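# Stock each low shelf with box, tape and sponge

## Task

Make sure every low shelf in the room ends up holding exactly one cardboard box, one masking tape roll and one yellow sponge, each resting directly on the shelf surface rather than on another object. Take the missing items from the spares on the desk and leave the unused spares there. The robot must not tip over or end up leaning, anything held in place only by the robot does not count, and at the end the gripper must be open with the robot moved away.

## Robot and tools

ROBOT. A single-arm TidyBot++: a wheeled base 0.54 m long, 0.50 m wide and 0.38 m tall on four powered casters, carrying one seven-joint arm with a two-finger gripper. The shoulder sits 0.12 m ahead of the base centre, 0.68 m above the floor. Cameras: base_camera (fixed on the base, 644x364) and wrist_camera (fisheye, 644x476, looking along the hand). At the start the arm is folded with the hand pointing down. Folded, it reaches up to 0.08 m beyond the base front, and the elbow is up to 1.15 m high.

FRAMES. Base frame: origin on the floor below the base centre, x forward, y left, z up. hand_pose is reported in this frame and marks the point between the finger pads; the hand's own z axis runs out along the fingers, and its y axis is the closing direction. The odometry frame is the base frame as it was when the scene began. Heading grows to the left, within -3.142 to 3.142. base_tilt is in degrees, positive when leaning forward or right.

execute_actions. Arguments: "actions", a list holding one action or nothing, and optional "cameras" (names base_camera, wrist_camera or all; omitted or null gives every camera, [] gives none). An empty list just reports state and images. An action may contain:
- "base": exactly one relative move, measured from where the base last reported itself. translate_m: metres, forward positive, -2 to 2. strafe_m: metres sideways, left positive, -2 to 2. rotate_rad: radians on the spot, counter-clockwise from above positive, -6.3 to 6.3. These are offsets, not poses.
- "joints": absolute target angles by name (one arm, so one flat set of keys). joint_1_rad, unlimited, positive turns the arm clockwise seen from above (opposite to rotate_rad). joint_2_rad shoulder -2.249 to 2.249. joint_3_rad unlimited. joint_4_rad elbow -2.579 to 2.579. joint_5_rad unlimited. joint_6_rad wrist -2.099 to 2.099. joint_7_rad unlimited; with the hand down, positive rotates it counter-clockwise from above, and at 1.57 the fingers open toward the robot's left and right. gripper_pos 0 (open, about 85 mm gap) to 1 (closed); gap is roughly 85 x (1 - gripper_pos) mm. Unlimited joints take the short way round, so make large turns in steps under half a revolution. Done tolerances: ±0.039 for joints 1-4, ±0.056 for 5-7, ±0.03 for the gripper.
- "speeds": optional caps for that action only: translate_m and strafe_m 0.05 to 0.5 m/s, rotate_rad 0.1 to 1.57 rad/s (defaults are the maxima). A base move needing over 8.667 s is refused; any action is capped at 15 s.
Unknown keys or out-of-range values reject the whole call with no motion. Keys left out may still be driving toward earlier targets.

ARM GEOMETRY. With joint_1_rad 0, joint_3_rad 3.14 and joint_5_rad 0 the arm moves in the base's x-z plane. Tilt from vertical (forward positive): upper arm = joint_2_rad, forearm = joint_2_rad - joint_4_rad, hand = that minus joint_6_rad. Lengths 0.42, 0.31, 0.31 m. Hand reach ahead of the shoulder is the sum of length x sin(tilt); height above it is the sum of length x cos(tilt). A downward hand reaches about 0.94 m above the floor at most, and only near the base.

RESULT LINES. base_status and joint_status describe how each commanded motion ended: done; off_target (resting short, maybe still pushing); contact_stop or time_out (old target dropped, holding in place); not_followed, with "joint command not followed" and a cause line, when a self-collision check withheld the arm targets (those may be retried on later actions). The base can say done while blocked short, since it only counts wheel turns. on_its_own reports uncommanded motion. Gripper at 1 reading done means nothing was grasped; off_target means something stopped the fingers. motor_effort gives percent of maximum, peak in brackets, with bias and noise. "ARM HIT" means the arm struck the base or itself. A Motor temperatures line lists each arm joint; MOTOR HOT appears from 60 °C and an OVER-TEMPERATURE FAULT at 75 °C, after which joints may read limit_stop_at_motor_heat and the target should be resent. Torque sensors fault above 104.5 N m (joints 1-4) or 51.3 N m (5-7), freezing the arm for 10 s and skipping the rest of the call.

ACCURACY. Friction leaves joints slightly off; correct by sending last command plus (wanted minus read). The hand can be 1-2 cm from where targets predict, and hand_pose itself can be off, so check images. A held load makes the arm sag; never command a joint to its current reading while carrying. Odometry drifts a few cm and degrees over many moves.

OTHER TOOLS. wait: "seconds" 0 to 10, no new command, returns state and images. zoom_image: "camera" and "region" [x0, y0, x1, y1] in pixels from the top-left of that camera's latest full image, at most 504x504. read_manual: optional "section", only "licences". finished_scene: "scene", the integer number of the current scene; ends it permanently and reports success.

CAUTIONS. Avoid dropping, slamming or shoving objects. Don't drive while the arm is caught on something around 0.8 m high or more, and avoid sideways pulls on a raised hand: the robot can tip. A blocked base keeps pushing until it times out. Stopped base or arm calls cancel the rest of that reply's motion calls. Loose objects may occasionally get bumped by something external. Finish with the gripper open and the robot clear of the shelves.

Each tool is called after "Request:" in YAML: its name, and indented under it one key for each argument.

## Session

Request:
execute_actions:
  actions: []

Scene clock: 0.00 s.
Motor temperatures (°C, as the motors report them): [32 34 28 32 36 42 38]
base_odometry: x=+0.000 y=+0.000 heading=+0.000 (m, m, rad; odometry frame)
base_tilt: forward=-0.2 right=+0.6 (deg)
base_status: not commanded
joint_positions: joint_1_rad=-0.014 joint_2_rad=-0.330 joint_3_rad=+3.125 joint_4_rad=-2.555 joint_5_rad=+0.034 joint_6_rad=-0.833 joint_7_rad=+1.620 gripper_pos=+0.000
joint_status: not commanded
motor_effort: joint_1_rad=+0 joint_2_rad=-1 joint_3_rad=-1 joint_4_rad=+11 joint_5_rad=+1 joint_6_rad=-1 joint_7_rad=+1 (%)
hand_pose: x=+0.2579 y=-0.0030 z=+0.5783 quat_wxyz=(+0.016, +0.998, +0.050, +0.041) (m; base frame)
pictures: base_camera, wrist_camera
Images, in order (width x height): base_camera 644x364, wrist_camera 644x476.

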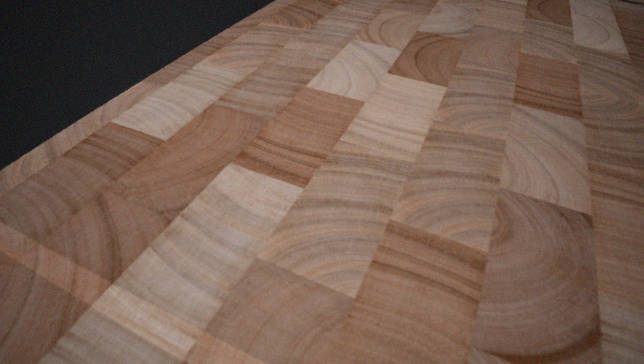

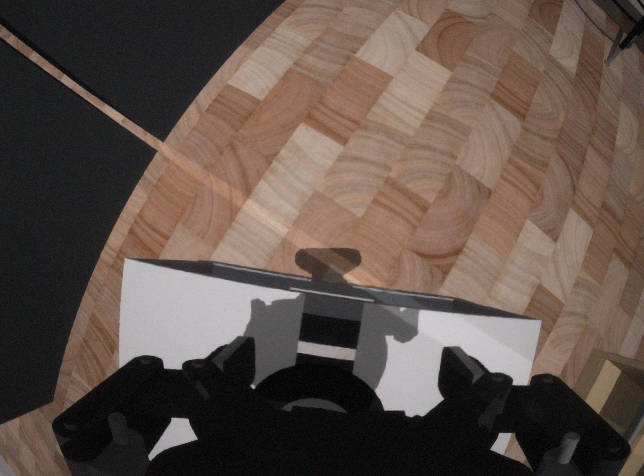

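Request:
execute_actions:
  actions:
    - {"base":{"rotate_rad":-0.5},"joints":{"joint_2_rad":-0.7,"joint_3_rad":3.15,"joint_4_rad":-2.0,"joint_6_rad":-0.7,"joint_7_rad":1.56}}

Request:
execute_actions:
  actions:
    - {"joints":{"joint_1_rad":1.57}}
  cameras: ["wrist_camera"]

Request:
execute_actions:
  actions:
    - {"joints":{"joint_1_rad":3.14}}
  cameras: ["wrist_camera"]

Scene clock: 5.20 s.
Motor temperatures (°C, as the motors report them): [32 34 28 32 36 42 38]
base_odometry: x=+0.000 y=+0.000 heading=-0.499 (m, m, rad; odometry frame)
base_tilt: forward=-0.2 right=+0.6 (deg)
base_status: done
joint_positions: joint_1_rad=-0.014 joint_2_rad=-0.695 joint_3_rad=+3.138 joint_4_rad=-2.022 joint_5_rad=+0.034 joint_6_rad=-0.728 joint_7_rad=+1.598 gripper_pos=+0.000
joint_status: all done
motor_effort: joint_1_rad=+0(0) joint_2_rad=+3(4) joint_3_rad=+0(1) joint_4_rad=+23(23) joint_5_rad=+1(1) joint_6_rad=+8(8) joint_7_rad=+1(0) (%)
hand_pose: x=+0.4301 y=+0.0001 z=+0.9360 quat_wxyz=(+0.020, +0.856, +0.024, +0.517) (m; base frame)
pictures: base_camera, wrist_camera
Images, in order (width x height): base_camera 644x364, wrist_camera 644x476.

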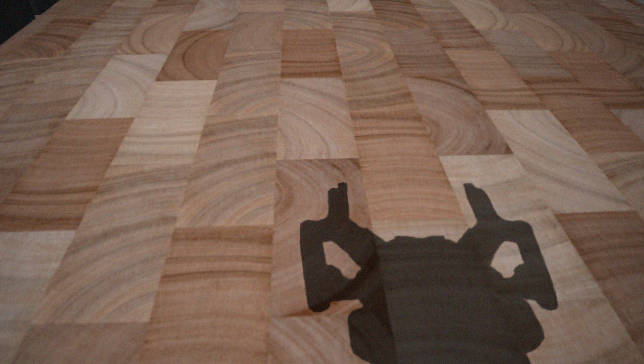

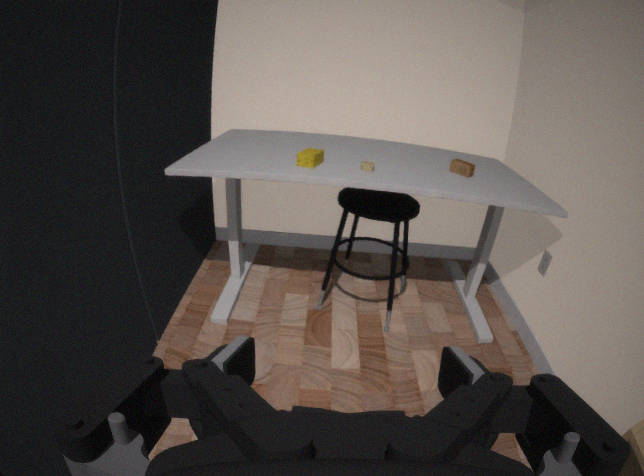

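Scene clock: 8.00 s.
Motor temperatures (°C, as the motors report them): [32 34 28 32 36 42 38]
base_odometry: x=+0.000 y=+0.000 heading=-0.499 (m, m, rad; odometry frame)
base_tilt: forward=-0.2 right=+0.6 (deg)
base_status: not commanded
joint_positions: joint_1_rad=+1.554 joint_2_rad=-0.695 joint_3_rad=+3.139 joint_4_rad=-2.022 joint_5_rad=+0.034 joint_6_rad=-0.728 joint_7_rad=+1.598 gripper_pos=+0.000
joint_status: all done
motor_effort: joint_1_rad=+0(1) joint_2_rad=+3(3) joint_3_rad=-1(1) joint_4_rad=+23(23) joint_5_rad=+1(1) joint_6_rad=+8(8) joint_7_rad=+0(1) (%)
hand_pose: x=+0.1195 y=-0.3112 z=+0.9360 quat_wxyz=(+0.379, +0.623, -0.587, +0.352) (m; base frame)
pictures: wrist_camera
Images, in order (width x height): wrist_camera 644x476.

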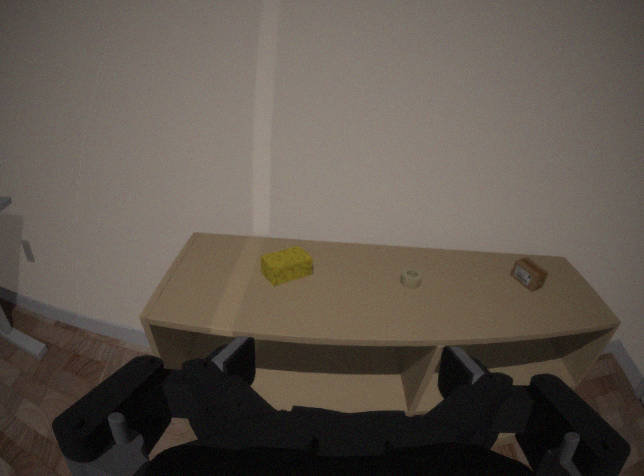

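Scene clock: 10.80 s.
Motor temperatures (°C, as the motors report them): [32 34 28 32 36 42 38]
base_odometry: x=+0.000 y=+0.000 heading=-0.499 (m, m, rad; odometry frame)
base_tilt: forward=-0.2 right=+0.6 (deg)
base_status: not commanded
joint_positions: joint_1_rad=+3.124 joint_2_rad=-0.695 joint_3_rad=+3.140 joint_4_rad=-2.022 joint_5_rad=+0.034 joint_6_rad=-0.728 joint_7_rad=+1.598 gripper_pos=+0.000
joint_status: all done
motor_effort: joint_1_rad=+0(1) joint_2_rad=+3(3) joint_3_rad=-1(1) joint_4_rad=+23(23) joint_5_rad=+1(1) joint_6_rad=+8(8) joint_7_rad=+1(1) (%)
hand_pose: x=-0.1922 y=-0.0005 z=+0.9360 quat_wxyz=(+0.517, +0.025, -0.856, -0.019) (m; base frame)
pictures: wrist_camera
Images, in order (width x height): wrist_camera 644x476.

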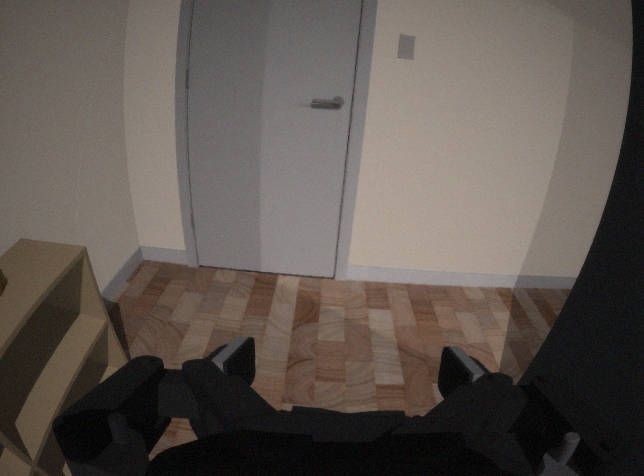

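Request:
execute_actions:
  actions:
    - {"base":{"rotate_rad":0.05}}
  cameras: []

Request:
execute_actions:
  actions:
    - {"base":{"translate_m":-0.95},"joints":{"joint_1_rad":4.71,"joint_6_rad":-1.25}}

Scene clock: 13.70 s.
Motor temperatures (°C, as the motors report them): [32 34 28 32 36 42 38]
base_odometry: x=+0.000 y=+0.000 heading=-0.450 (m, m, rad; odometry frame)
base_tilt: forward=-0.2 right=+0.6 (deg)
base_status: done
joint_positions: joint_1_rad=+3.126 joint_2_rad=-0.695 joint_3_rad=+3.140 joint_4_rad=-2.022 joint_5_rad=+0.034 joint_6_rad=-0.728 joint_7_rad=+1.598 gripper_pos=+0.000
joint_status: not commanded
motor_effort: joint_1_rad=+0(1) joint_2_rad=+3(3) joint_3_rad=+0(0) joint_4_rad=+23(23) joint_5_rad=+1(1) joint_6_rad=+8(8) joint_7_rad=+1(0) (%)
hand_pose: x=-0.1922 y=+0.0001 z=+0.9360 quat_wxyz=(+0.517, +0.024, -0.856, -0.019) (m; base frame)
pictures: none
No camera images: the call's "cameras" was empty. Leave "cameras" out to get every camera's image.

Scene clock: 16.87 s.
Motor temperatures (°C, as the motors report them): [32 34 28 32 36 42 38]
base_odometry: x=-0.855 y=+0.414 heading=-0.451 (m, m, rad; odometry frame)
base_tilt: forward=-0.2 right=+0.6 (deg)
base_status: done
joint_positions: joint_1_rad=+4.695 joint_2_rad=-0.699 joint_3_rad=+3.140 joint_4_rad=-2.022 joint_5_rad=+0.034 joint_6_rad=-1.220 joint_7_rad=+1.598 gripper_pos=+0.000
joint_status: all done
motor_effort: joint_1_rad=+0(1) joint_2_rad=+4(7) joint_3_rad=+0(2) joint_4_rad=+21(23) joint_5_rad=+1(2) joint_6_rad=+5(9) joint_7_rad=+0(1) (%)
hand_pose: x=+0.1237 y=+0.2095 z=+0.8239 quat_wxyz=(+0.195, -0.659, -0.691, -0.222) (m; base frame)
pictures: base_camera, wrist_camera
Images, in order (width x height): base_camera 644x364, wrist_camera 644x476.

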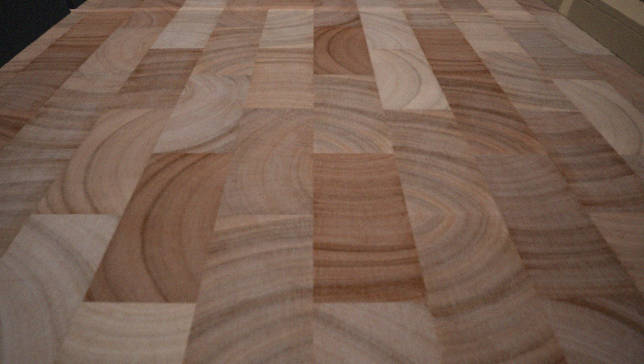

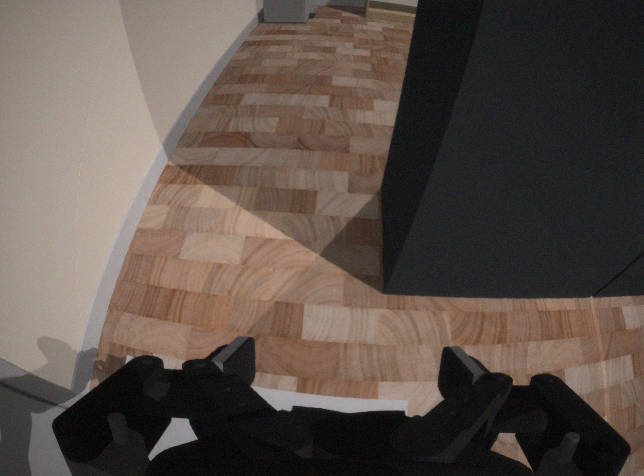

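Request:
execute_actions:
  actions:
    - {"base":{"translate_m":-0.2},"joints":{"joint_6_rad":-0.7}}
  cameras: []

Request:
execute_actions:
  actions:
    - {"base":{"strafe_m":1.6},"joints":{"joint_1_rad":5.1}}

Scene clock: 22.63 s.
Motor temperatures (°C, as the motors report them): [32 34 28 32 36 42 38]
base_odometry: x=-1.035 y=+0.501 heading=-0.451 (m, m, rad; odometry frame)
base_tilt: forward=-0.2 right=+0.6 (deg)
base_status: done
joint_positions: joint_1_rad=+4.695 joint_2_rad=-0.699 joint_3_rad=+3.143 joint_4_rad=-2.019 joint_5_rad=+0.034 joint_6_rad=-0.705 joint_7_rad=+1.598 gripper_pos=+0.000
joint_status: all done
motor_effort: joint_1_rad=+0(0) joint_2_rad=+3(5) joint_3_rad=+0(2) joint_4_rad=+23(23) joint_5_rad=+1(2) joint_6_rad=+8(8) joint_7_rad=+0(0) (%)
hand_pose: x=+0.1199 y=+0.3136 z=+0.9455 quat_wxyz=(+0.361, -0.583, -0.616, -0.388) (m; base frame)
pictures: none
No camera images: the call's "cameras" was empty. Leave "cameras" out to get every camera's image.

Scene clock: 27.10 s.
Motor temperatures (°C, as the motors report them): [32 34 28 32 36 42 38]
base_odometry: x=-0.338 y=+1.942 heading=-0.451 (m, m, rad; odometry frame)
base_tilt: forward=-0.2 right=+0.6 (deg)
base_status: done
joint_positions: joint_1_rad=+5.084 joint_2_rad=-0.699 joint_3_rad=+3.143 joint_4_rad=-2.019 joint_5_rad=+0.034 joint_6_rad=-0.705 joint_7_rad=+1.598 gripper_pos=+0.000
joint_status: all done
motor_effort: joint_1_rad=+0(1) joint_2_rad=+3(7) joint_3_rad=+0(0) joint_4_rad=+23(24) joint_5_rad=+1(1) joint_6_rad=+8(9) joint_7_rad=+1(1) (%)
hand_pose: x=+0.2388 y=+0.2898 z=+0.9455 quat_wxyz=(+0.279, -0.691, -0.491, -0.450) (m; base frame)
pictures: base_camera, wrist_camera
Images, in order (width x height): base_camera 644x364, wrist_camera 644x476.

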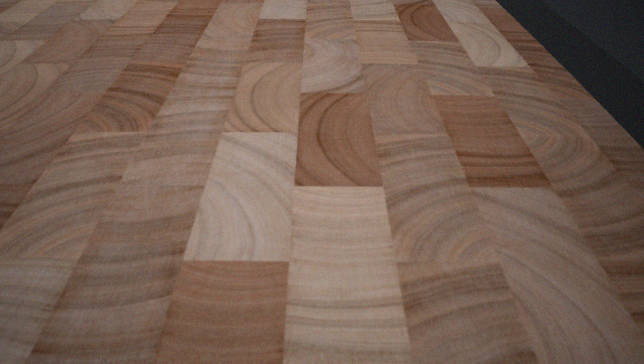

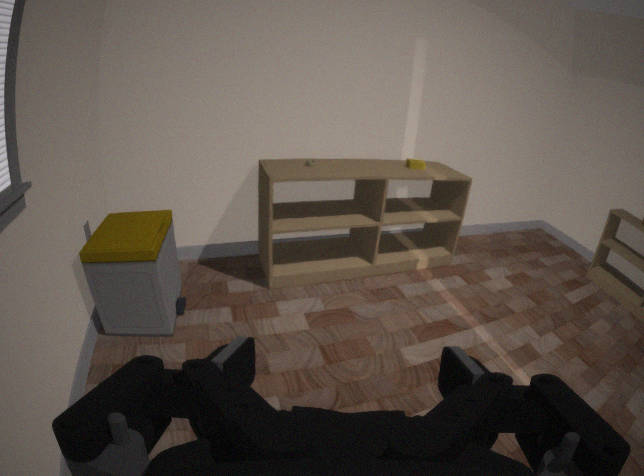

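Request:
execute_actions:
  actions:
    - {"joints":{"joint_1_rad":6.0}}
  cameras: ["wrist_camera"]

Request:
zoom_image:
  camera: "wrist_camera"
  region: [200, 100, 500, 240]

Scene clock: 30.77 s.
Motor temperatures (°C, as the motors report them): [32 34 28 32 36 42 38]
base_odometry: x=-0.338 y=+1.942 heading=-0.451 (m, m, rad; odometry frame)
base_tilt: forward=-0.2 right=+0.6 (deg)
base_status: not commanded
joint_positions: joint_1_rad=+5.984 joint_2_rad=-0.699 joint_3_rad=+3.143 joint_4_rad=-2.019 joint_5_rad=+0.034 joint_6_rad=-0.705 joint_7_rad=+1.598 gripper_pos=+0.000
joint_status: all done
motor_effort: joint_1_rad=+0(0) joint_2_rad=+3(3) joint_3_rad=+0(0) joint_4_rad=+23(23) joint_5_rad=+1(1) joint_6_rad=+8(8) joint_7_rad=+1(1) (%)
hand_pose: x=+0.4205 y=+0.0864 z=+0.9455 quat_wxyz=(+0.056, -0.836, -0.142, -0.527) (m; base frame)
pictures: wrist_camera
Images, in order (width x height): wrist_camera 644x476.

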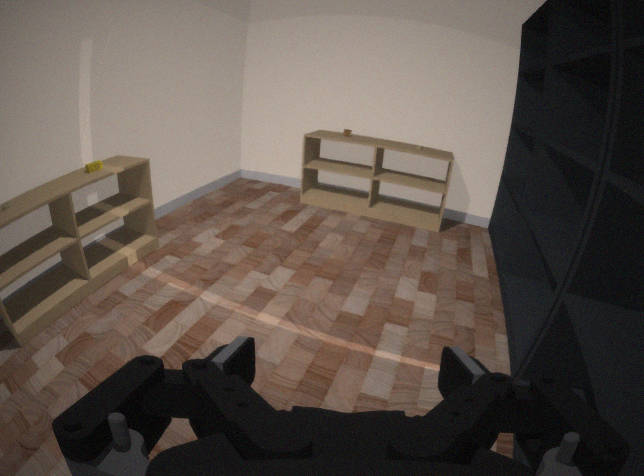

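Region (200, 100, 500, 240) of wrist_camera's 644x476 image, scaled by 1.680; it fills the top 235 rows of this view, and the rest is white.

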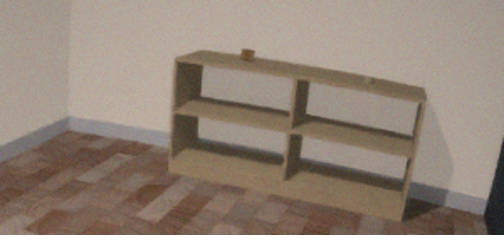

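Request:
execute_actions:
  actions:
    - {"base":{"strafe_m":-1.6},"joints":{"joint_1_rad":6.29}}
  cameras: []

Request:
execute_actions:
  actions:
    - {"base":{"translate_m":2.0},"joints":{"joint_6_rad":-1.1}}

Scene clock: 40.40 s.
Motor temperatures (°C, as the motors report them): [32 34 28 32 36 42 38]
base_odometry: x=-1.036 y=+0.502 heading=-0.451 (m, m, rad; odometry frame)
base_tilt: forward=-0.2 right=+0.6 (deg)
base_status: done
joint_positions: joint_1_rad=+6.275 joint_2_rad=-0.699 joint_3_rad=+3.147 joint_4_rad=-2.018 joint_5_rad=+0.034 joint_6_rad=-0.705 joint_7_rad=+1.598 gripper_pos=+0.000
joint_status: all done
motor_effort: joint_1_rad=+0(1) joint_2_rad=+2(5) joint_3_rad=+0(2) joint_4_rad=+23(23) joint_5_rad=+1(2) joint_6_rad=+8(8) joint_7_rad=+0(1) (%)
hand_pose: x=+0.4325 y=-0.0054 z=+0.9461 quat_wxyz=(-0.021, -0.848, -0.017, -0.530) (m; base frame)
pictures: none
No camera images: the call's "cameras" was empty. Leave "cameras" out to get every camera's image.

Scene clock: 45.73 s.
Motor temperatures (°C, as the motors report them): [32 34 28 32 36 42 38]
base_odometry: x=+0.764 y=-0.371 heading=-0.451 (m, m, rad; odometry frame)
base_tilt: forward=-0.2 right=+0.6 (deg)
base_status: done
joint_positions: joint_1_rad=+6.275 joint_2_rad=-0.699 joint_3_rad=+3.147 joint_4_rad=-2.015 joint_5_rad=+0.034 joint_6_rad=-1.098 joint_7_rad=+1.598 gripper_pos=+0.000
joint_status: all done
motor_effort: joint_1_rad=+0(0) joint_2_rad=+4(6) joint_3_rad=+0(0) joint_4_rad=+21(23) joint_5_rad=+1(1) joint_6_rad=+6(9) joint_7_rad=+0(1) (%)
hand_pose: x=+0.3597 y=-0.0079 z=+0.8508 quat_wxyz=(-0.019, -0.934, -0.015, -0.356) (m; base frame)
pictures: base_camera, wrist_camera
Images, in order (width x height): base_camera 644x364, wrist_camera 644x476.

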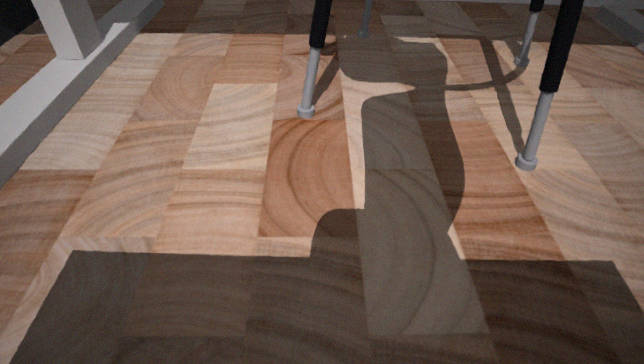

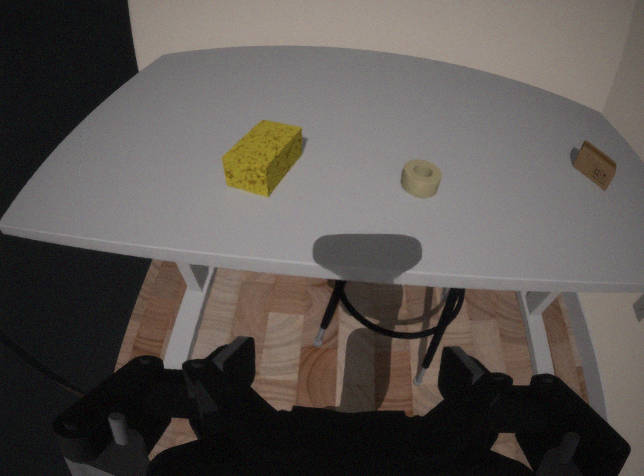

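Request:
execute_actions:
  actions:
    - {"base":{"translate_m":0.21},"joints":{"joint_1_rad":6.02,"joint_2_rad":0.15,"joint_4_rad":-1.1,"joint_6_rad":-1.87,"joint_7_rad":0.85}}
  cameras: ["wrist_camera"]

Scene clock: 51.13 s.
Motor temperatures (°C, as the motors report them): [32 34 28 32 36 42 38]
base_odometry: x=+0.953 y=-0.463 heading=-0.451 (m, m, rad; odometry frame)
base_tilt: forward=-0.2 right=+0.6 (deg)
base_status: done
joint_positions: joint_1_rad=+6.038 joint_2_rad=+0.144 joint_3_rad=+3.147 joint_4_rad=-1.127 joint_5_rad=+0.034 joint_6_rad=-1.840 joint_7_rad=+0.886 gripper_pos=+0.000
joint_status: all done
motor_effort: joint_1_rad=+0(0) joint_2_rad=-22(22) joint_3_rad=+0(0) joint_4_rad=+18(23) joint_5_rad=+1(2) joint_6_rad=+0(7) joint_7_rad=+1(1) (%)
hand_pose: x=+0.4809 y=+0.0795 z=+0.8799 quat_wxyz=(-0.008, -0.974, +0.225, -0.021) (m; base frame)
pictures: wrist_camera
Images, in order (width x height): wrist_camera 644x476.

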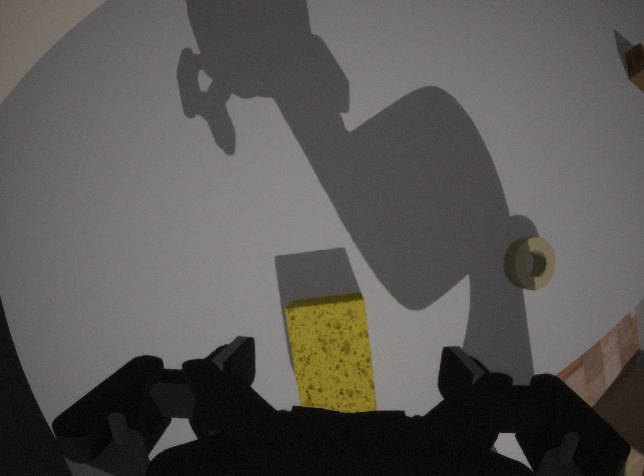

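Request:
execute_actions:
  actions:
    - {"base":{"translate_m":-0.02},"joints":{"joint_1_rad":5.965,"joint_4_rad":-1.39,"joint_6_rad":-1.6,"joint_7_rad":0.97}}
  cameras: ["wrist_camera"]

Scene clock: 55.77 s.
Motor temperatures (°C, as the motors report them): [32 34 28 32 36 42 38]
base_odometry: x=+0.935 y=-0.454 heading=-0.451 (m, m, rad; odometry frame)
base_tilt: forward=-0.2 right=+0.6 (deg)
base_status: done
joint_positions: joint_1_rad=+5.983 joint_2_rad=+0.147 joint_3_rad=+3.147 joint_4_rad=-1.367 joint_5_rad=+0.034 joint_6_rad=-1.629 joint_7_rad=+0.933 gripper_pos=+0.000
joint_status: all done
motor_effort: joint_1_rad=+0(1) joint_2_rad=-22(24) joint_3_rad=-1(1) joint_4_rad=+18(19) joint_5_rad=+1(1) joint_6_rad=+0(1) joint_7_rad=+0(0) (%)
hand_pose: x=+0.4808 y=+0.1001 z=+0.8049 quat_wxyz=(-0.016, -0.985, +0.172, -0.008) (m; base frame)
pictures: wrist_camera
Images, in order (width x height): wrist_camera 644x476.

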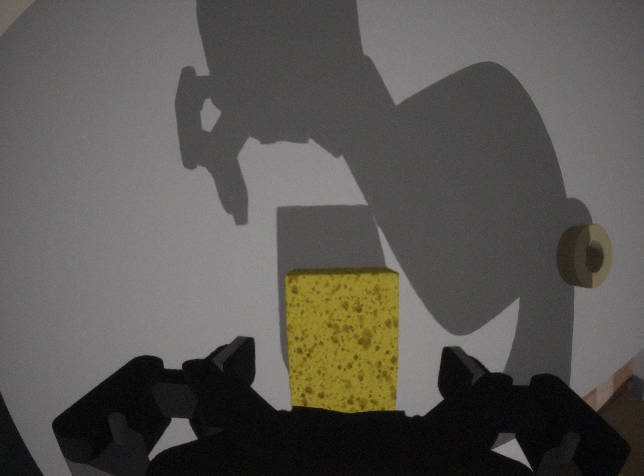

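Request:
execute_actions:
  actions:
    - {"joints":{"joint_4_rad":-1.56,"joint_6_rad":-1.43}}
  cameras: []

Request:
execute_actions:
  actions:
    - {"joints":{"gripper_pos":1}}
  cameras: []

Request:
execute_actions:
  actions:
    - {"joints":{"joint_4_rad":-1.15,"joint_6_rad":-1.85,"joint_2_rad":0.1}}
  cameras: ["wrist_camera"]

Scene clock: 60.20 s.
Motor temperatures (°C, as the motors report them): [32 34 28 32 36 42 38]
base_odometry: x=+0.935 y=-0.454 heading=-0.451 (m, m, rad; odometry frame)
base_tilt: forward=-0.2 right=+0.6 (deg)
base_status: not commanded
joint_positions: joint_1_rad=+5.983 joint_2_rad=+0.147 joint_3_rad=+3.147 joint_4_rad=-1.537 joint_5_rad=+0.034 joint_6_rad=-1.459 joint_7_rad=+0.933 gripper_pos=+0.000
joint_status: all done
motor_effort: joint_1_rad=+0(0) joint_2_rad=-22(23) joint_3_rad=+0(0) joint_4_rad=+18(18) joint_5_rad=+1(1) joint_6_rad=+0(0) joint_7_rad=+1(0) (%)
hand_pose: x=+0.4793 y=+0.0996 z=+0.7514 quat_wxyz=(-0.016, -0.985, +0.169, -0.007) (m; base frame)
pictures: none
No camera images: the call's "cameras" was empty. Leave "cameras" out to get every camera's image.

Scene clock: 61.30 s.
Motor temperatures (°C, as the motors report them): [32 34 28 32 36 42 38]
base_odometry: x=+0.935 y=-0.454 heading=-0.451 (m, m, rad; odometry frame)
base_tilt: forward=-0.2 right=+0.6 (deg)
base_status: not commanded
joint_positions: joint_1_rad=+5.983 joint_2_rad=+0.139 joint_3_rad=+3.147 joint_4_rad=-1.541 joint_5_rad=+0.034 joint_6_rad=-1.457 joint_7_rad=+0.933 gripper_pos=+0.396
joint_status: gripper_pos off_target (ended at +0.396, target +1.000)
motor_effort: joint_1_rad=+0(0) joint_2_rad=-18(22) joint_3_rad=+0(0) joint_4_rad=+15(18) joint_5_rad=+1(2) joint_6_rad=+0(1) joint_7_rad=+0(0) (%)
hand_pose: x=+0.4779 y=+0.0993 z=+0.7531 quat_wxyz=(-0.015, -0.986, +0.169, -0.010) (m; base frame)
pictures: none
No camera images: the call's "cameras" was empty. Leave "cameras" out to get every camera's image.

Scene clock: 62.87 s.
Motor temperatures (°C, as the motors report them): [32 34 28 32 36 42 38]
base_odometry: x=+0.935 y=-0.454 heading=-0.451 (m, m, rad; odometry frame)
base_tilt: forward=-0.2 right=+0.6 (deg)
base_status: not commanded
joint_positions: joint_1_rad=+5.983 joint_2_rad=+0.106 joint_3_rad=+3.147 joint_4_rad=-1.174 joint_5_rad=+0.034 joint_6_rad=-1.822 joint_7_rad=+0.933 gripper_pos=+0.396
joint_status: all done
motor_effort: joint_1_rad=+0(0) joint_2_rad=-20(24) joint_3_rad=+1(1) joint_4_rad=+18(19) joint_5_rad=+2(1) joint_6_rad=+0(1) joint_7_rad=+0(1) (%)
hand_pose: x=+0.4640 y=+0.0954 z=+0.8792 quat_wxyz=(-0.006, -0.984, +0.175, -0.025) (m; base frame)
pictures: wrist_camera
Images, in order (width x height): wrist_camera 644x476.

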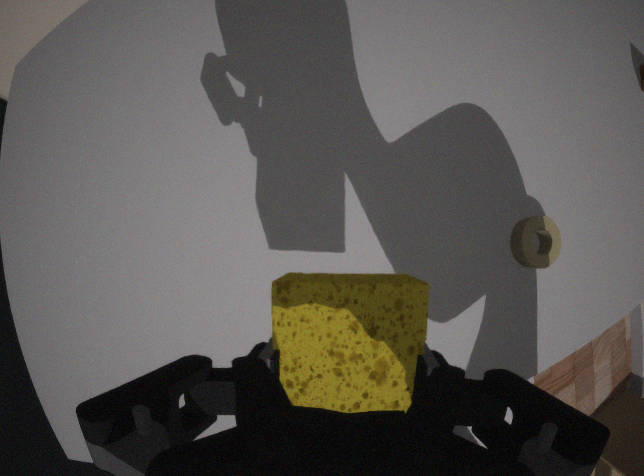

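Request:
execute_actions:
  actions:
    - {"base":{"translate_m":-2.0},"joints":{"joint_1_rad":4.71,"joint_2_rad":-0.7,"joint_4_rad":-2.0,"joint_6_rad":-1.25,"joint_7_rad":1.6}}
  cameras: []

Request:
execute_actions:
  actions:
    - {"base":{"translate_m":-0.19}}
  cameras: ["wrist_camera"]

Request:
execute_actions:
  actions:
    - {"base":{"strafe_m":2.0}}
  cameras: []

Request:
execute_actions:
  actions:
    - {"base":{"translate_m":1.6},"joints":{"joint_1_rad":6.29,"joint_6_rad":-0.6}}

Scene clock: 74.43 s.
Motor temperatures (°C, as the motors report them): [32 34 28 32 36 42 38]
base_odometry: x=-0.865 y=+0.418 heading=-0.451 (m, m, rad; odometry frame)
base_tilt: forward=-0.2 right=+0.6 (deg)
base_status: done
joint_positions: joint_1_rad=+4.727 joint_2_rad=-0.691 joint_3_rad=+3.148 joint_4_rad=-1.974 joint_5_rad=+0.034 joint_6_rad=-1.281 joint_7_rad=+1.564 gripper_pos=+0.396
joint_status: all done
motor_effort: joint_1_rad=+0(2) joint_2_rad=+4(24) joint_3_rad=+0(1) joint_4_rad=+21(21) joint_5_rad=+0(2) joint_6_rad=+5(6) joint_7_rad=+1(0) (%)
hand_pose: x=+0.1323 y=+0.2030 z=+0.8344 quat_wxyz=(+0.189, -0.687, -0.669, -0.213) (m; base frame)
pictures: none
No camera images: the call's "cameras" was empty. Leave "cameras" out to get every camera's image.

Scene clock: 75.97 s.
Motor temperatures (°C, as the motors report them): [32 34 28 32 36 42 38]
base_odometry: x=-1.037 y=+0.500 heading=-0.451 (m, m, rad; odometry frame)
base_tilt: forward=-0.2 right=+0.6 (deg)
base_status: done
joint_positions: joint_1_rad=+4.726 joint_2_rad=-0.691 joint_3_rad=+3.148 joint_4_rad=-1.974 joint_5_rad=+0.034 joint_6_rad=-1.281 joint_7_rad=+1.564 gripper_pos=+0.396
joint_status: not commanded
motor_effort: joint_1_rad=+0(0) joint_2_rad=+5(6) joint_3_rad=+1(1) joint_4_rad=+21(21) joint_5_rad=+1(2) joint_6_rad=+5(5) joint_7_rad=+0(1) (%)
hand_pose: x=+0.1321 y=+0.2031 z=+0.8344 quat_wxyz=(+0.189, -0.687, -0.669, -0.213) (m; base frame)
pictures: wrist_camera
Images, in order (width x height): wrist_camera 644x476.

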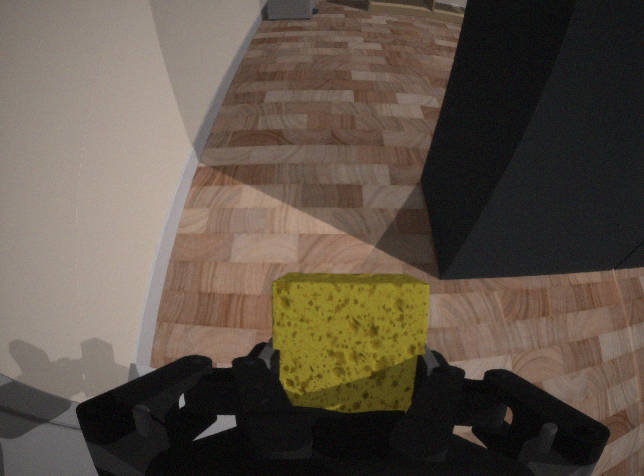

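Scene clock: 81.27 s.
Motor temperatures (°C, as the motors report them): [32 34 28 32 36 42 38]
base_odometry: x=-0.165 y=+2.301 heading=-0.451 (m, m, rad; odometry frame)
base_tilt: forward=-0.2 right=+0.6 (deg)
base_status: done
joint_positions: joint_1_rad=+4.726 joint_2_rad=-0.696 joint_3_rad=+3.148 joint_4_rad=-1.975 joint_5_rad=+0.034 joint_6_rad=-1.277 joint_7_rad=+1.564 gripper_pos=+0.396
joint_status: not commanded
motor_effort: joint_1_rad=+0(0) joint_2_rad=+5(7) joint_3_rad=+0(0) joint_4_rad=+21(21) joint_5_rad=+1(1) joint_6_rad=+5(6) joint_7_rad=+1(1) (%)
hand_pose: x=+0.1321 y=+0.2030 z=+0.8358 quat_wxyz=(+0.192, -0.686, -0.668, -0.216) (m; base frame)
pictures: none
No camera images: the call's "cameras" was empty. Leave "cameras" out to get every camera's image.

Scene clock: 85.73 s.
Motor temperatures (°C, as the motors report them): [32 34 28 32 36 42 38]
base_odometry: x=+1.275 y=+1.604 heading=-0.451 (m, m, rad; odometry frame)
base_tilt: forward=-0.2 right=+0.6 (deg)
base_status: done
joint_positions: joint_1_rad=+6.274 joint_2_rad=-0.696 joint_3_rad=+3.148 joint_4_rad=-1.977 joint_5_rad=+0.034 joint_6_rad=-0.628 joint_7_rad=+1.564 gripper_pos=+0.396
joint_status: all done
motor_effort: joint_1_rad=+0(0) joint_2_rad=+3(6) joint_3_rad=+0(1) joint_4_rad=+23(24) joint_5_rad=+1(2) joint_6_rad=+9(9) joint_7_rad=+1(0) (%)
hand_pose: x=+0.4443 y=-0.0045 z=+0.9914 quat_wxyz=(-0.011, -0.816, -0.003, -0.578) (m; base frame)
pictures: base_camera, wrist_camera
Images, in order (width x height): base_camera 644x364, wrist_camera 644x476.

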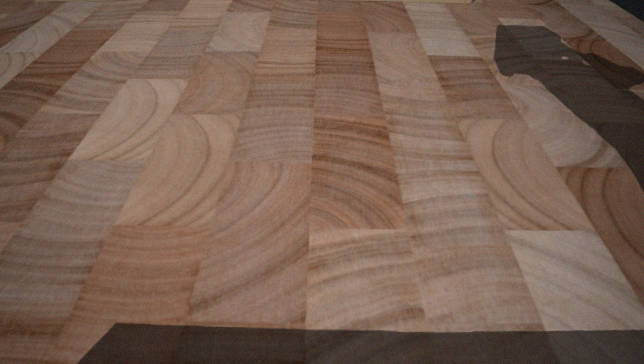

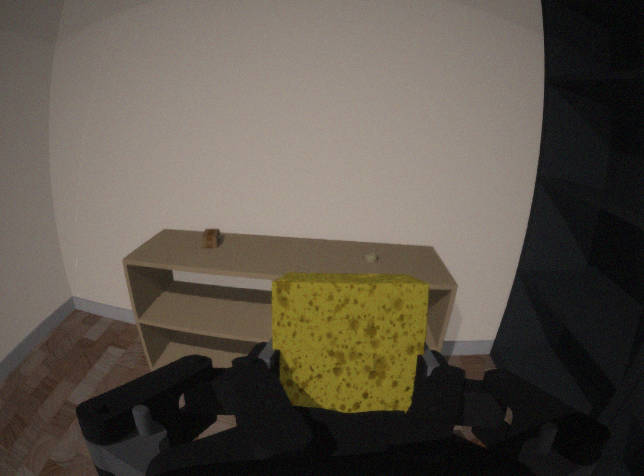

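Request:
execute_actions:
  actions:
    - {"base":{"translate_m":0.76},"joints":{"joint_1_rad":6.0,"joint_2_rad":0.3,"joint_4_rad":-1.21,"joint_6_rad":-1.6}}
  cameras: ["base_camera"]

Request:
execute_actions:
  actions:
    - {"joints":{"joint_2_rad":0.54,"joint_6_rad":-1.35}}
  cameras: ["wrist_camera"]

Scene clock: 91.87 s.
Motor temperatures (°C, as the motors report them): [32 34 28 32 36 42 38]
base_odometry: x=+1.959 y=+1.272 heading=-0.451 (m, m, rad; odometry frame)
base_tilt: forward=-0.2 right=+0.6 (deg)
base_status: done
joint_positions: joint_1_rad=+6.018 joint_2_rad=+0.308 joint_3_rad=+3.148 joint_4_rad=-1.237 joint_5_rad=+0.034 joint_6_rad=-1.569 joint_7_rad=+1.564 gripper_pos=+0.397
joint_status: all done
motor_effort: joint_1_rad=+0(0) joint_2_rad=-28(30) joint_3_rad=+0(1) joint_4_rad=+19(24) joint_5_rad=+2(1) joint_6_rad=+0(10) joint_7_rad=+1(0) (%)
hand_pose: x=+0.5568 y=+0.1068 z=+0.7800 quat_wxyz=(-0.016, -0.992, -0.126, -0.016) (m; base frame)
pictures: base_camera
Images, in order (width x height): base_camera 644x364.

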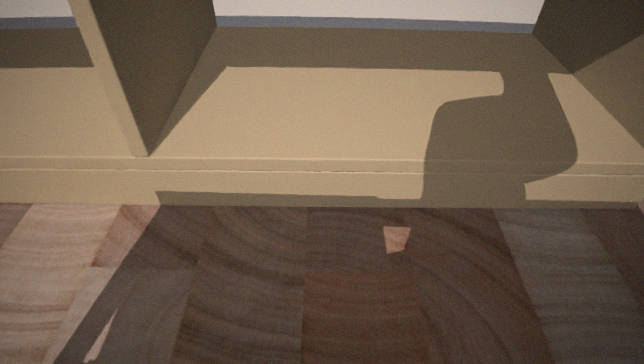

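Scene clock: 93.40 s.
Motor temperatures (°C, as the motors report them): [32 34 28 32 36 42 38]
base_odometry: x=+1.959 y=+1.272 heading=-0.451 (m, m, rad; odometry frame)
base_tilt: forward=-0.2 right=+0.6 (deg)
base_status: not commanded
joint_positions: joint_1_rad=+6.018 joint_2_rad=+0.546 joint_3_rad=+3.148 joint_4_rad=-1.235 joint_5_rad=+0.034 joint_6_rad=-1.376 joint_7_rad=+1.564 gripper_pos=+0.397
joint_status: all done
motor_effort: joint_1_rad=+0(0) joint_2_rad=-35(39) joint_3_rad=+0(1) joint_4_rad=+18(19) joint_5_rad=+1(2) joint_6_rad=+0(0) joint_7_rad=+1(0) (%)
hand_pose: x=+0.6251 y=+0.1252 z=+0.6648 quat_wxyz=(-0.019, -0.991, -0.130, +0.005) (m; base frame)
pictures: wrist_camera
Images, in order (width x height): wrist_camera 644x476.

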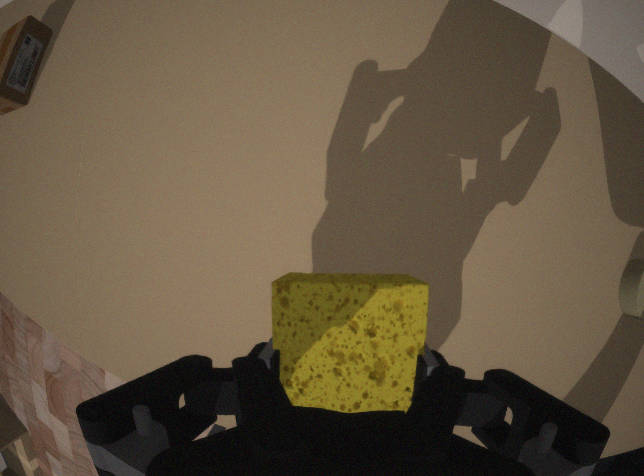

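Request:
execute_actions:
  actions:
    - {"base":{"translate_m":0.07}}
  cameras: []

Request:
execute_actions:
  actions:
    - {"joints":{"joint_2_rad":0.58}}
  cameras: []

Scene clock: 95.83 s.
Motor temperatures (°C, as the motors report them): [32 34 28 32 36 42 38]
base_odometry: x=+2.023 y=+1.242 heading=-0.451 (m, m, rad; odometry frame)
base_tilt: forward=-0.2 right=+0.6 (deg)
base_status: done
joint_positions: joint_1_rad=+6.016 joint_2_rad=+0.545 joint_3_rad=+3.148 joint_4_rad=-1.234 joint_5_rad=+0.034 joint_6_rad=-1.375 joint_7_rad=+1.564 gripper_pos=+0.397
joint_status: not commanded
motor_effort: joint_1_rad=+0(1) joint_2_rad=-35(38) joint_3_rad=-1(1) joint_4_rad=+17(19) joint_5_rad=+2(1) joint_6_rad=+0(0) joint_7_rad=+1(1) (%)
hand_pose: x=+0.6255 y=+0.1267 z=+0.6654 quat_wxyz=(-0.019, -0.991, -0.131, +0.004) (m; base frame)
pictures: none
No camera images: the call's "cameras" was empty. Leave "cameras" out to get every camera's image.

Scene clock: 96.63 s.
Motor temperatures (°C, as the motors report them): [32 34 28 32 36 42 38]
base_odometry: x=+2.023 y=+1.242 heading=-0.451 (m, m, rad; odometry frame)
base_tilt: forward=-0.1 right=+0.6 (deg)
base_status: not commanded
joint_positions: joint_1_rad=+6.016 joint_2_rad=+0.576 joint_3_rad=+3.148 joint_4_rad=-1.234 joint_5_rad=+0.034 joint_6_rad=-1.375 joint_7_rad=+1.564 gripper_pos=+0.397
joint_status: all done
motor_effort: joint_1_rad=+0(0) joint_2_rad=-36(38) joint_3_rad=-1(0) joint_4_rad=+18(18) joint_5_rad=+1(2) joint_6_rad=+0(1) joint_7_rad=+0(1) (%)
hand_pose: x=+0.6248 y=+0.1265 z=+0.6497 quat_wxyz=(-0.021, -0.991, -0.131, +0.019) (m; base frame)
pictures: none
No camera images: the call's "cameras" was empty. Leave "cameras" out to get every camera's image.

Request:
execute_actions:
  actions:
    - {"joints":{"joint_2_rad":0.61}}
  cameras: []

Scene clock: 99.13 s.
Motor temperatures (°C, as the motors report them): [32 34 28 32 36 42 38]
base_odometry: x=+2.023 y=+1.242 heading=-0.451 (m, m, rad; odometry frame)
base_tilt: forward=-0.2 right=+0.6 (deg)
base_status: not commanded
joint_positions: joint_1_rad=+6.016 joint_2_rad=+0.589 joint_3_rad=+3.148 joint_4_rad=-1.224 joint_5_rad=+0.034 joint_6_rad=-1.375 joint_7_rad=+1.564 gripper_pos=+0.397
joint_status: all done
motor_effort: joint_1_rad=+0(0) joint_2_rad=-33(35) joint_3_rad=-1(0) joint_4_rad=+15(18) joint_5_rad=+1(1) joint_6_rad=+0(2) joint_7_rad=+1(1) (%)
hand_pose: x=+0.6278 y=+0.1273 z=+0.6454 quat_wxyz=(-0.021, -0.991, -0.131, +0.021) (m; base frame)
pictures: none
No camera images: the call's "cameras" was empty. Leave "cameras" out to get every camera's image.

Request:
execute_actions:
  actions:
    - {"joints":{"joint_2_rad":0.59,"gripper_pos":0}}
  cameras: []

Request:
execute_actions:
  actions:
    - {"joints":{"joint_2_rad":0.2,"joint_6_rad":-1.5}}
  cameras: ["wrist_camera"]

Request:
execute_actions:
  actions:
    - {"base":{"translate_m":-1.23},"joints":{"joint_1_rad":4.71,"joint_2_rad":-0.7,"joint_4_rad":-2.0,"joint_6_rad":-0.9}}
  cameras: ["wrist_camera"]

Request:
execute_actions:
  actions:
    - {"base":{"translate_m":-1.2}}
  cameras: []

Request:
execute_actions:
  actions:
    - {"base":{"strafe_m":-2.0}}
  cameras: []

Request:
execute_actions:
  actions:
    - {"base":{"translate_m":2.0},"joints":{"joint_1_rad":6.29}}
  cameras: []

Request:
execute_actions:
  actions:
    - {"base":{"strafe_m":-0.45},"joints":{"joint_2_rad":0.15,"joint_4_rad":-1.1,"joint_6_rad":-1.87}}
  cameras: []

Request:
execute_actions:
  actions:
    - {"base":{"translate_m":0.2}}

Scene clock: 109.40 s.
Motor temperatures (°C, as the motors report them): [32 34 28 32 36 42 38]
base_odometry: x=+2.023 y=+1.242 heading=-0.451 (m, m, rad; odometry frame)
base_tilt: forward=-0.1 right=+0.6 (deg)
base_status: not commanded
joint_positions: joint_1_rad=+6.016 joint_2_rad=+0.588 joint_3_rad=+3.148 joint_4_rad=-1.224 joint_5_rad=+0.034 joint_6_rad=-1.375 joint_7_rad=+1.564 gripper_pos=+0.000
joint_status: all done
motor_effort: joint_1_rad=+0(0) joint_2_rad=-36(37) joint_3_rad=+0(0) joint_4_rad=+18(18) joint_5_rad=+1(1) joint_6_rad=-1(1) joint_7_rad=+1(1) (%)
hand_pose: x=+0.6280 y=+0.1273 z=+0.6458 quat_wxyz=(-0.021, -0.991, -0.131, +0.020) (m; base frame)
pictures: none
No camera images: the call's "cameras" was empty. Leave "cameras" out to get every camera's image.

Scene clock: 111.13 s.
Motor temperatures (°C, as the motors report them): [32 34 28 32 36 42 38]
base_odometry: x=+2.023 y=+1.242 heading=-0.451 (m, m, rad; odometry frame)
base_tilt: forward=-0.2 right=+0.6 (deg)
base_status: not commanded
joint_positions: joint_1_rad=+6.016 joint_2_rad=+0.196 joint_3_rad=+3.148 joint_4_rad=-1.224 joint_5_rad=+0.034 joint_6_rad=-1.471 joint_7_rad=+1.564 gripper_pos=+0.000
joint_status: all done
motor_effort: joint_1_rad=+0(0) joint_2_rad=-25(39) joint_3_rad=+0(1) joint_4_rad=+20(20) joint_5_rad=+1(1) joint_6_rad=+2(3) joint_7_rad=+0(1) (%)
hand_pose: x=+0.5751 y=+0.1129 z=+0.8405 quat_wxyz=(-0.001, -0.984, -0.126, -0.126) (m; base frame)
pictures: wrist_camera
Images, in order (width x height): wrist_camera 644x476.

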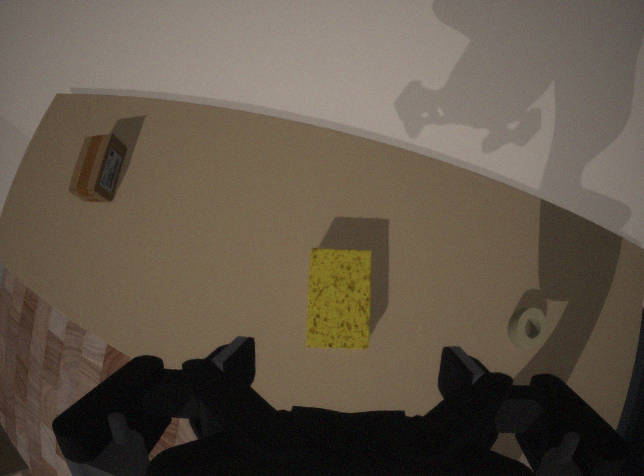

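Scene clock: 114.97 s.
Motor temperatures (°C, as the motors report them): [32 34 28 32 36 42 38]
base_odometry: x=+0.915 y=+1.778 heading=-0.451 (m, m, rad; odometry frame)
base_tilt: forward=-0.2 right=+0.6 (deg)
base_status: done
joint_positions: joint_1_rad=+4.726 joint_2_rad=-0.692 joint_3_rad=+3.146 joint_4_rad=-1.973 joint_5_rad=+0.034 joint_6_rad=-0.930 joint_7_rad=+1.564 gripper_pos=+0.000
joint_status: all done
motor_effort: joint_1_rad=+0(1) joint_2_rad=+3(29) joint_3_rad=+0(2) joint_4_rad=+22(22) joint_5_rad=+1(2) joint_6_rad=+8(7) joint_7_rad=+1(0) (%)
hand_pose: x=+0.1318 y=+0.2822 z=+0.9097 quat_wxyz=(+0.304, -0.638, -0.626, -0.330) (m; base frame)
pictures: wrist_camera
Images, in order (width x height): wrist_camera 644x476.

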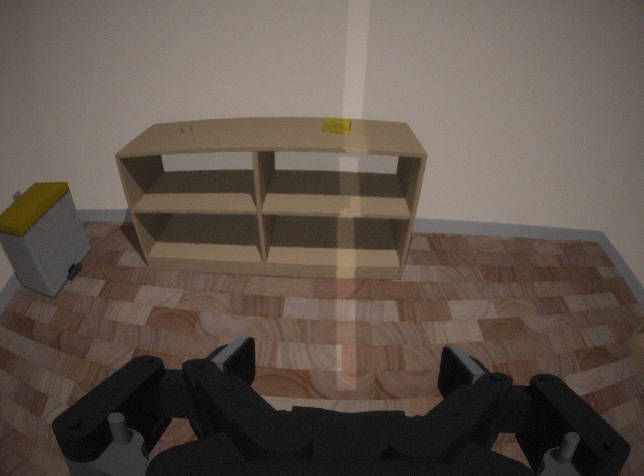

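Scene clock: 118.63 s.
Motor temperatures (°C, as the motors report them): [32 34 28 32 36 42 38]
base_odometry: x=-0.165 y=+2.301 heading=-0.451 (m, m, rad; odometry frame)
base_tilt: forward=-0.2 right=+0.6 (deg)
base_status: done
joint_positions: joint_1_rad=+4.726 joint_2_rad=-0.692 joint_3_rad=+3.147 joint_4_rad=-1.973 joint_5_rad=+0.034 joint_6_rad=-0.930 joint_7_rad=+1.564 gripper_pos=+0.000
joint_status: not commanded
motor_effort: joint_1_rad=+0(1) joint_2_rad=+3(4) joint_3_rad=-1(2) joint_4_rad=+22(22) joint_5_rad=+1(1) joint_6_rad=+7(7) joint_7_rad=+0(0) (%)
hand_pose: x=+0.1320 y=+0.2823 z=+0.9098 quat_wxyz=(+0.305, -0.638, -0.625, -0.330) (m; base frame)
pictures: none
No camera images: the call's "cameras" was empty. Leave "cameras" out to get every camera's image.

Scene clock: 123.97 s.
Motor temperatures (°C, as the motors report them): [32 34 28 32 36 42 38]
base_odometry: x=-1.037 y=+0.501 heading=-0.451 (m, m, rad; odometry frame)
base_tilt: forward=-0.2 right=+0.6 (deg)
base_status: done
joint_positions: joint_1_rad=+4.726 joint_2_rad=-0.699 joint_3_rad=+3.147 joint_4_rad=-1.975 joint_5_rad=+0.034 joint_6_rad=-0.927 joint_7_rad=+1.564 gripper_pos=+0.000
joint_status: not commanded
motor_effort: joint_1_rad=+0(0) joint_2_rad=+4(6) joint_3_rad=+0(1) joint_4_rad=+22(23) joint_5_rad=+1(1) joint_6_rad=+8(8) joint_7_rad=+0(0) (%)
hand_pose: x=+0.1320 y=+0.2810 z=+0.9116 quat_wxyz=(+0.307, -0.637, -0.624, -0.332) (m; base frame)
pictures: none
No camera images: the call's "cameras" was empty. Leave "cameras" out to get every camera's image.

Scene clock: 129.30 s.
Motor temperatures (°C, as the motors report them): [32 34 28 32 36 42 38]
base_odometry: x=+0.763 y=-0.371 heading=-0.451 (m, m, rad; odometry frame)
base_tilt: forward=-0.2 right=+0.6 (deg)
base_status: done
joint_positions: joint_1_rad=+6.274 joint_2_rad=-0.698 joint_3_rad=+3.147 joint_4_rad=-1.976 joint_5_rad=+0.034 joint_6_rad=-0.926 joint_7_rad=+1.564 gripper_pos=+0.000
joint_status: all done
motor_effort: joint_1_rad=+0(1) joint_2_rad=+3(5) joint_3_rad=+0(2) joint_4_rad=+22(23) joint_5_rad=+1(1) joint_6_rad=+7(8) joint_7_rad=+0(0) (%)
hand_pose: x=+0.4007 y=-0.0064 z=+0.9110 quat_wxyz=(-0.012, -0.892, -0.001, -0.452) (m; base frame)
pictures: none
No camera images: the call's "cameras" was empty. Leave "cameras" out to get every camera's image.

Scene clock: 131.50 s.
Motor temperatures (°C, as the motors report them): [32 34 28 32 36 42 38]
base_odometry: x=+0.567 y=-0.776 heading=-0.451 (m, m, rad; odometry frame)
base_tilt: forward=-0.2 right=+0.6 (deg)
base_status: done
joint_positions: joint_1_rad=+6.278 joint_2_rad=+0.147 joint_3_rad=+3.150 joint_4_rad=-1.128 joint_5_rad=+0.034 joint_6_rad=-1.840 joint_7_rad=+1.564 gripper_pos=+0.000
joint_status: all done
motor_effort: joint_1_rad=+1(1) joint_2_rad=-20(23) joint_3_rad=+1(1) joint_4_rad=+18(23) joint_5_rad=+1(2) joint_6_rad=+0(8) joint_7_rad=+1(1) (%)
hand_pose: x=+0.4895 y=-0.0100 z=+0.8788 quat_wxyz=(-0.017, -1.000, +0.010, -0.013) (m; base frame)
pictures: none
No camera images: the call's "cameras" was empty. Leave "cameras" out to get every camera's image.

Scene clock: 133.10 s.
Motor temperatures (°C, as the motors report them): [32 34 28 32 36 42 38]
base_odometry: x=+0.747 y=-0.864 heading=-0.451 (m, m, rad; odometry frame)
base_tilt: forward=-0.2 right=+0.6 (deg)
base_status: done
joint_positions: joint_1_rad=+6.278 joint_2_rad=+0.156 joint_3_rad=+3.150 joint_4_rad=-1.126 joint_5_rad=+0.034 joint_6_rad=-1.843 joint_7_rad=+1.564 gripper_pos=+0.000
joint_status: not commanded
motor_effort: joint_1_rad=+0(1) joint_2_rad=-21(25) joint_3_rad=-1(1) joint_4_rad=+17(19) joint_5_rad=+1(2) joint_6_rad=+1(1) joint_7_rad=+1(1) (%)
hand_pose: x=+0.4909 y=-0.0100 z=+0.8760 quat_wxyz=(-0.017, -1.000, +0.010, -0.009) (m; base frame)
pictures: base_camera, wrist_camera
Images, in order (width x height): base_camera 644x364, wrist_camera 644x476.

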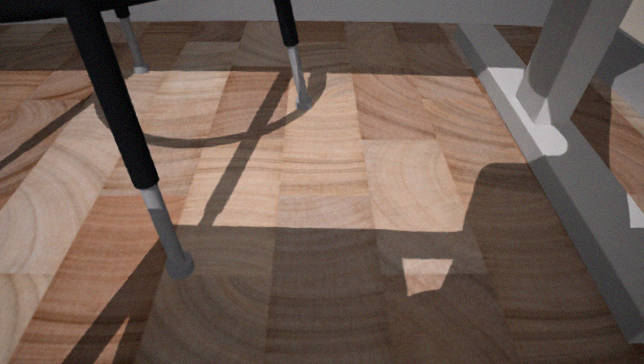

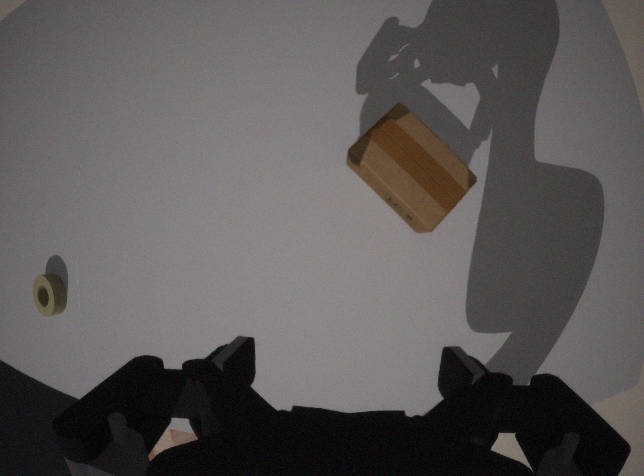

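Request:
execute_actions:
  actions:
    - {"joints":{"joint_1_rad":6.41,"joint_2_rad":0.485,"joint_4_rad":-0.76,"joint_6_rad":-1.89,"joint_7_rad":2.5}}
  cameras: ["wrist_camera"]

Scene clock: 138.30 s.
Motor temperatures (°C, as the motors report them): [32 34 28 32 36 42 38]
base_odometry: x=+0.747 y=-0.864 heading=-0.451 (m, m, rad; odometry frame)
base_tilt: forward=-0.1 right=+0.6 (deg)
base_status: not commanded
joint_positions: joint_1_rad=+6.394 joint_2_rad=+0.489 joint_3_rad=+3.150 joint_4_rad=-0.788 joint_5_rad=+0.034 joint_6_rad=-1.859 joint_7_rad=+2.469 gripper_pos=+0.000
joint_status: all done
motor_effort: joint_1_rad=+0(1) joint_2_rad=-33(36) joint_3_rad=-2(1) joint_4_rad=+18(18) joint_5_rad=+1(1) joint_6_rad=+0(1) joint_7_rad=+1(1) (%)
hand_pose: x=+0.6147 y=-0.0675 z=+0.8329 quat_wxyz=(-0.017, -0.927, -0.375, +0.007) (m; base frame)
pictures: wrist_camera
Images, in order (width x height): wrist_camera 644x476.

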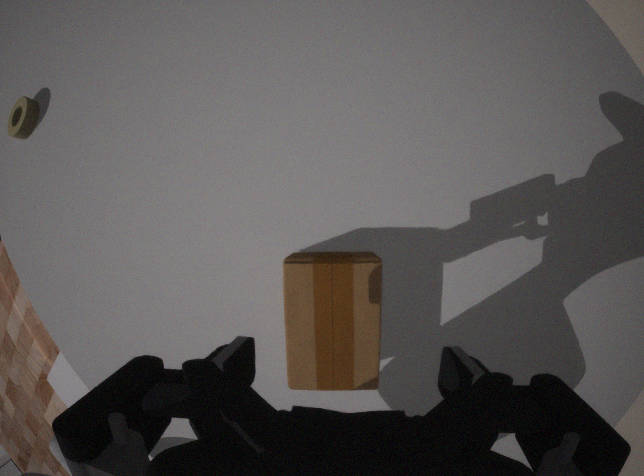

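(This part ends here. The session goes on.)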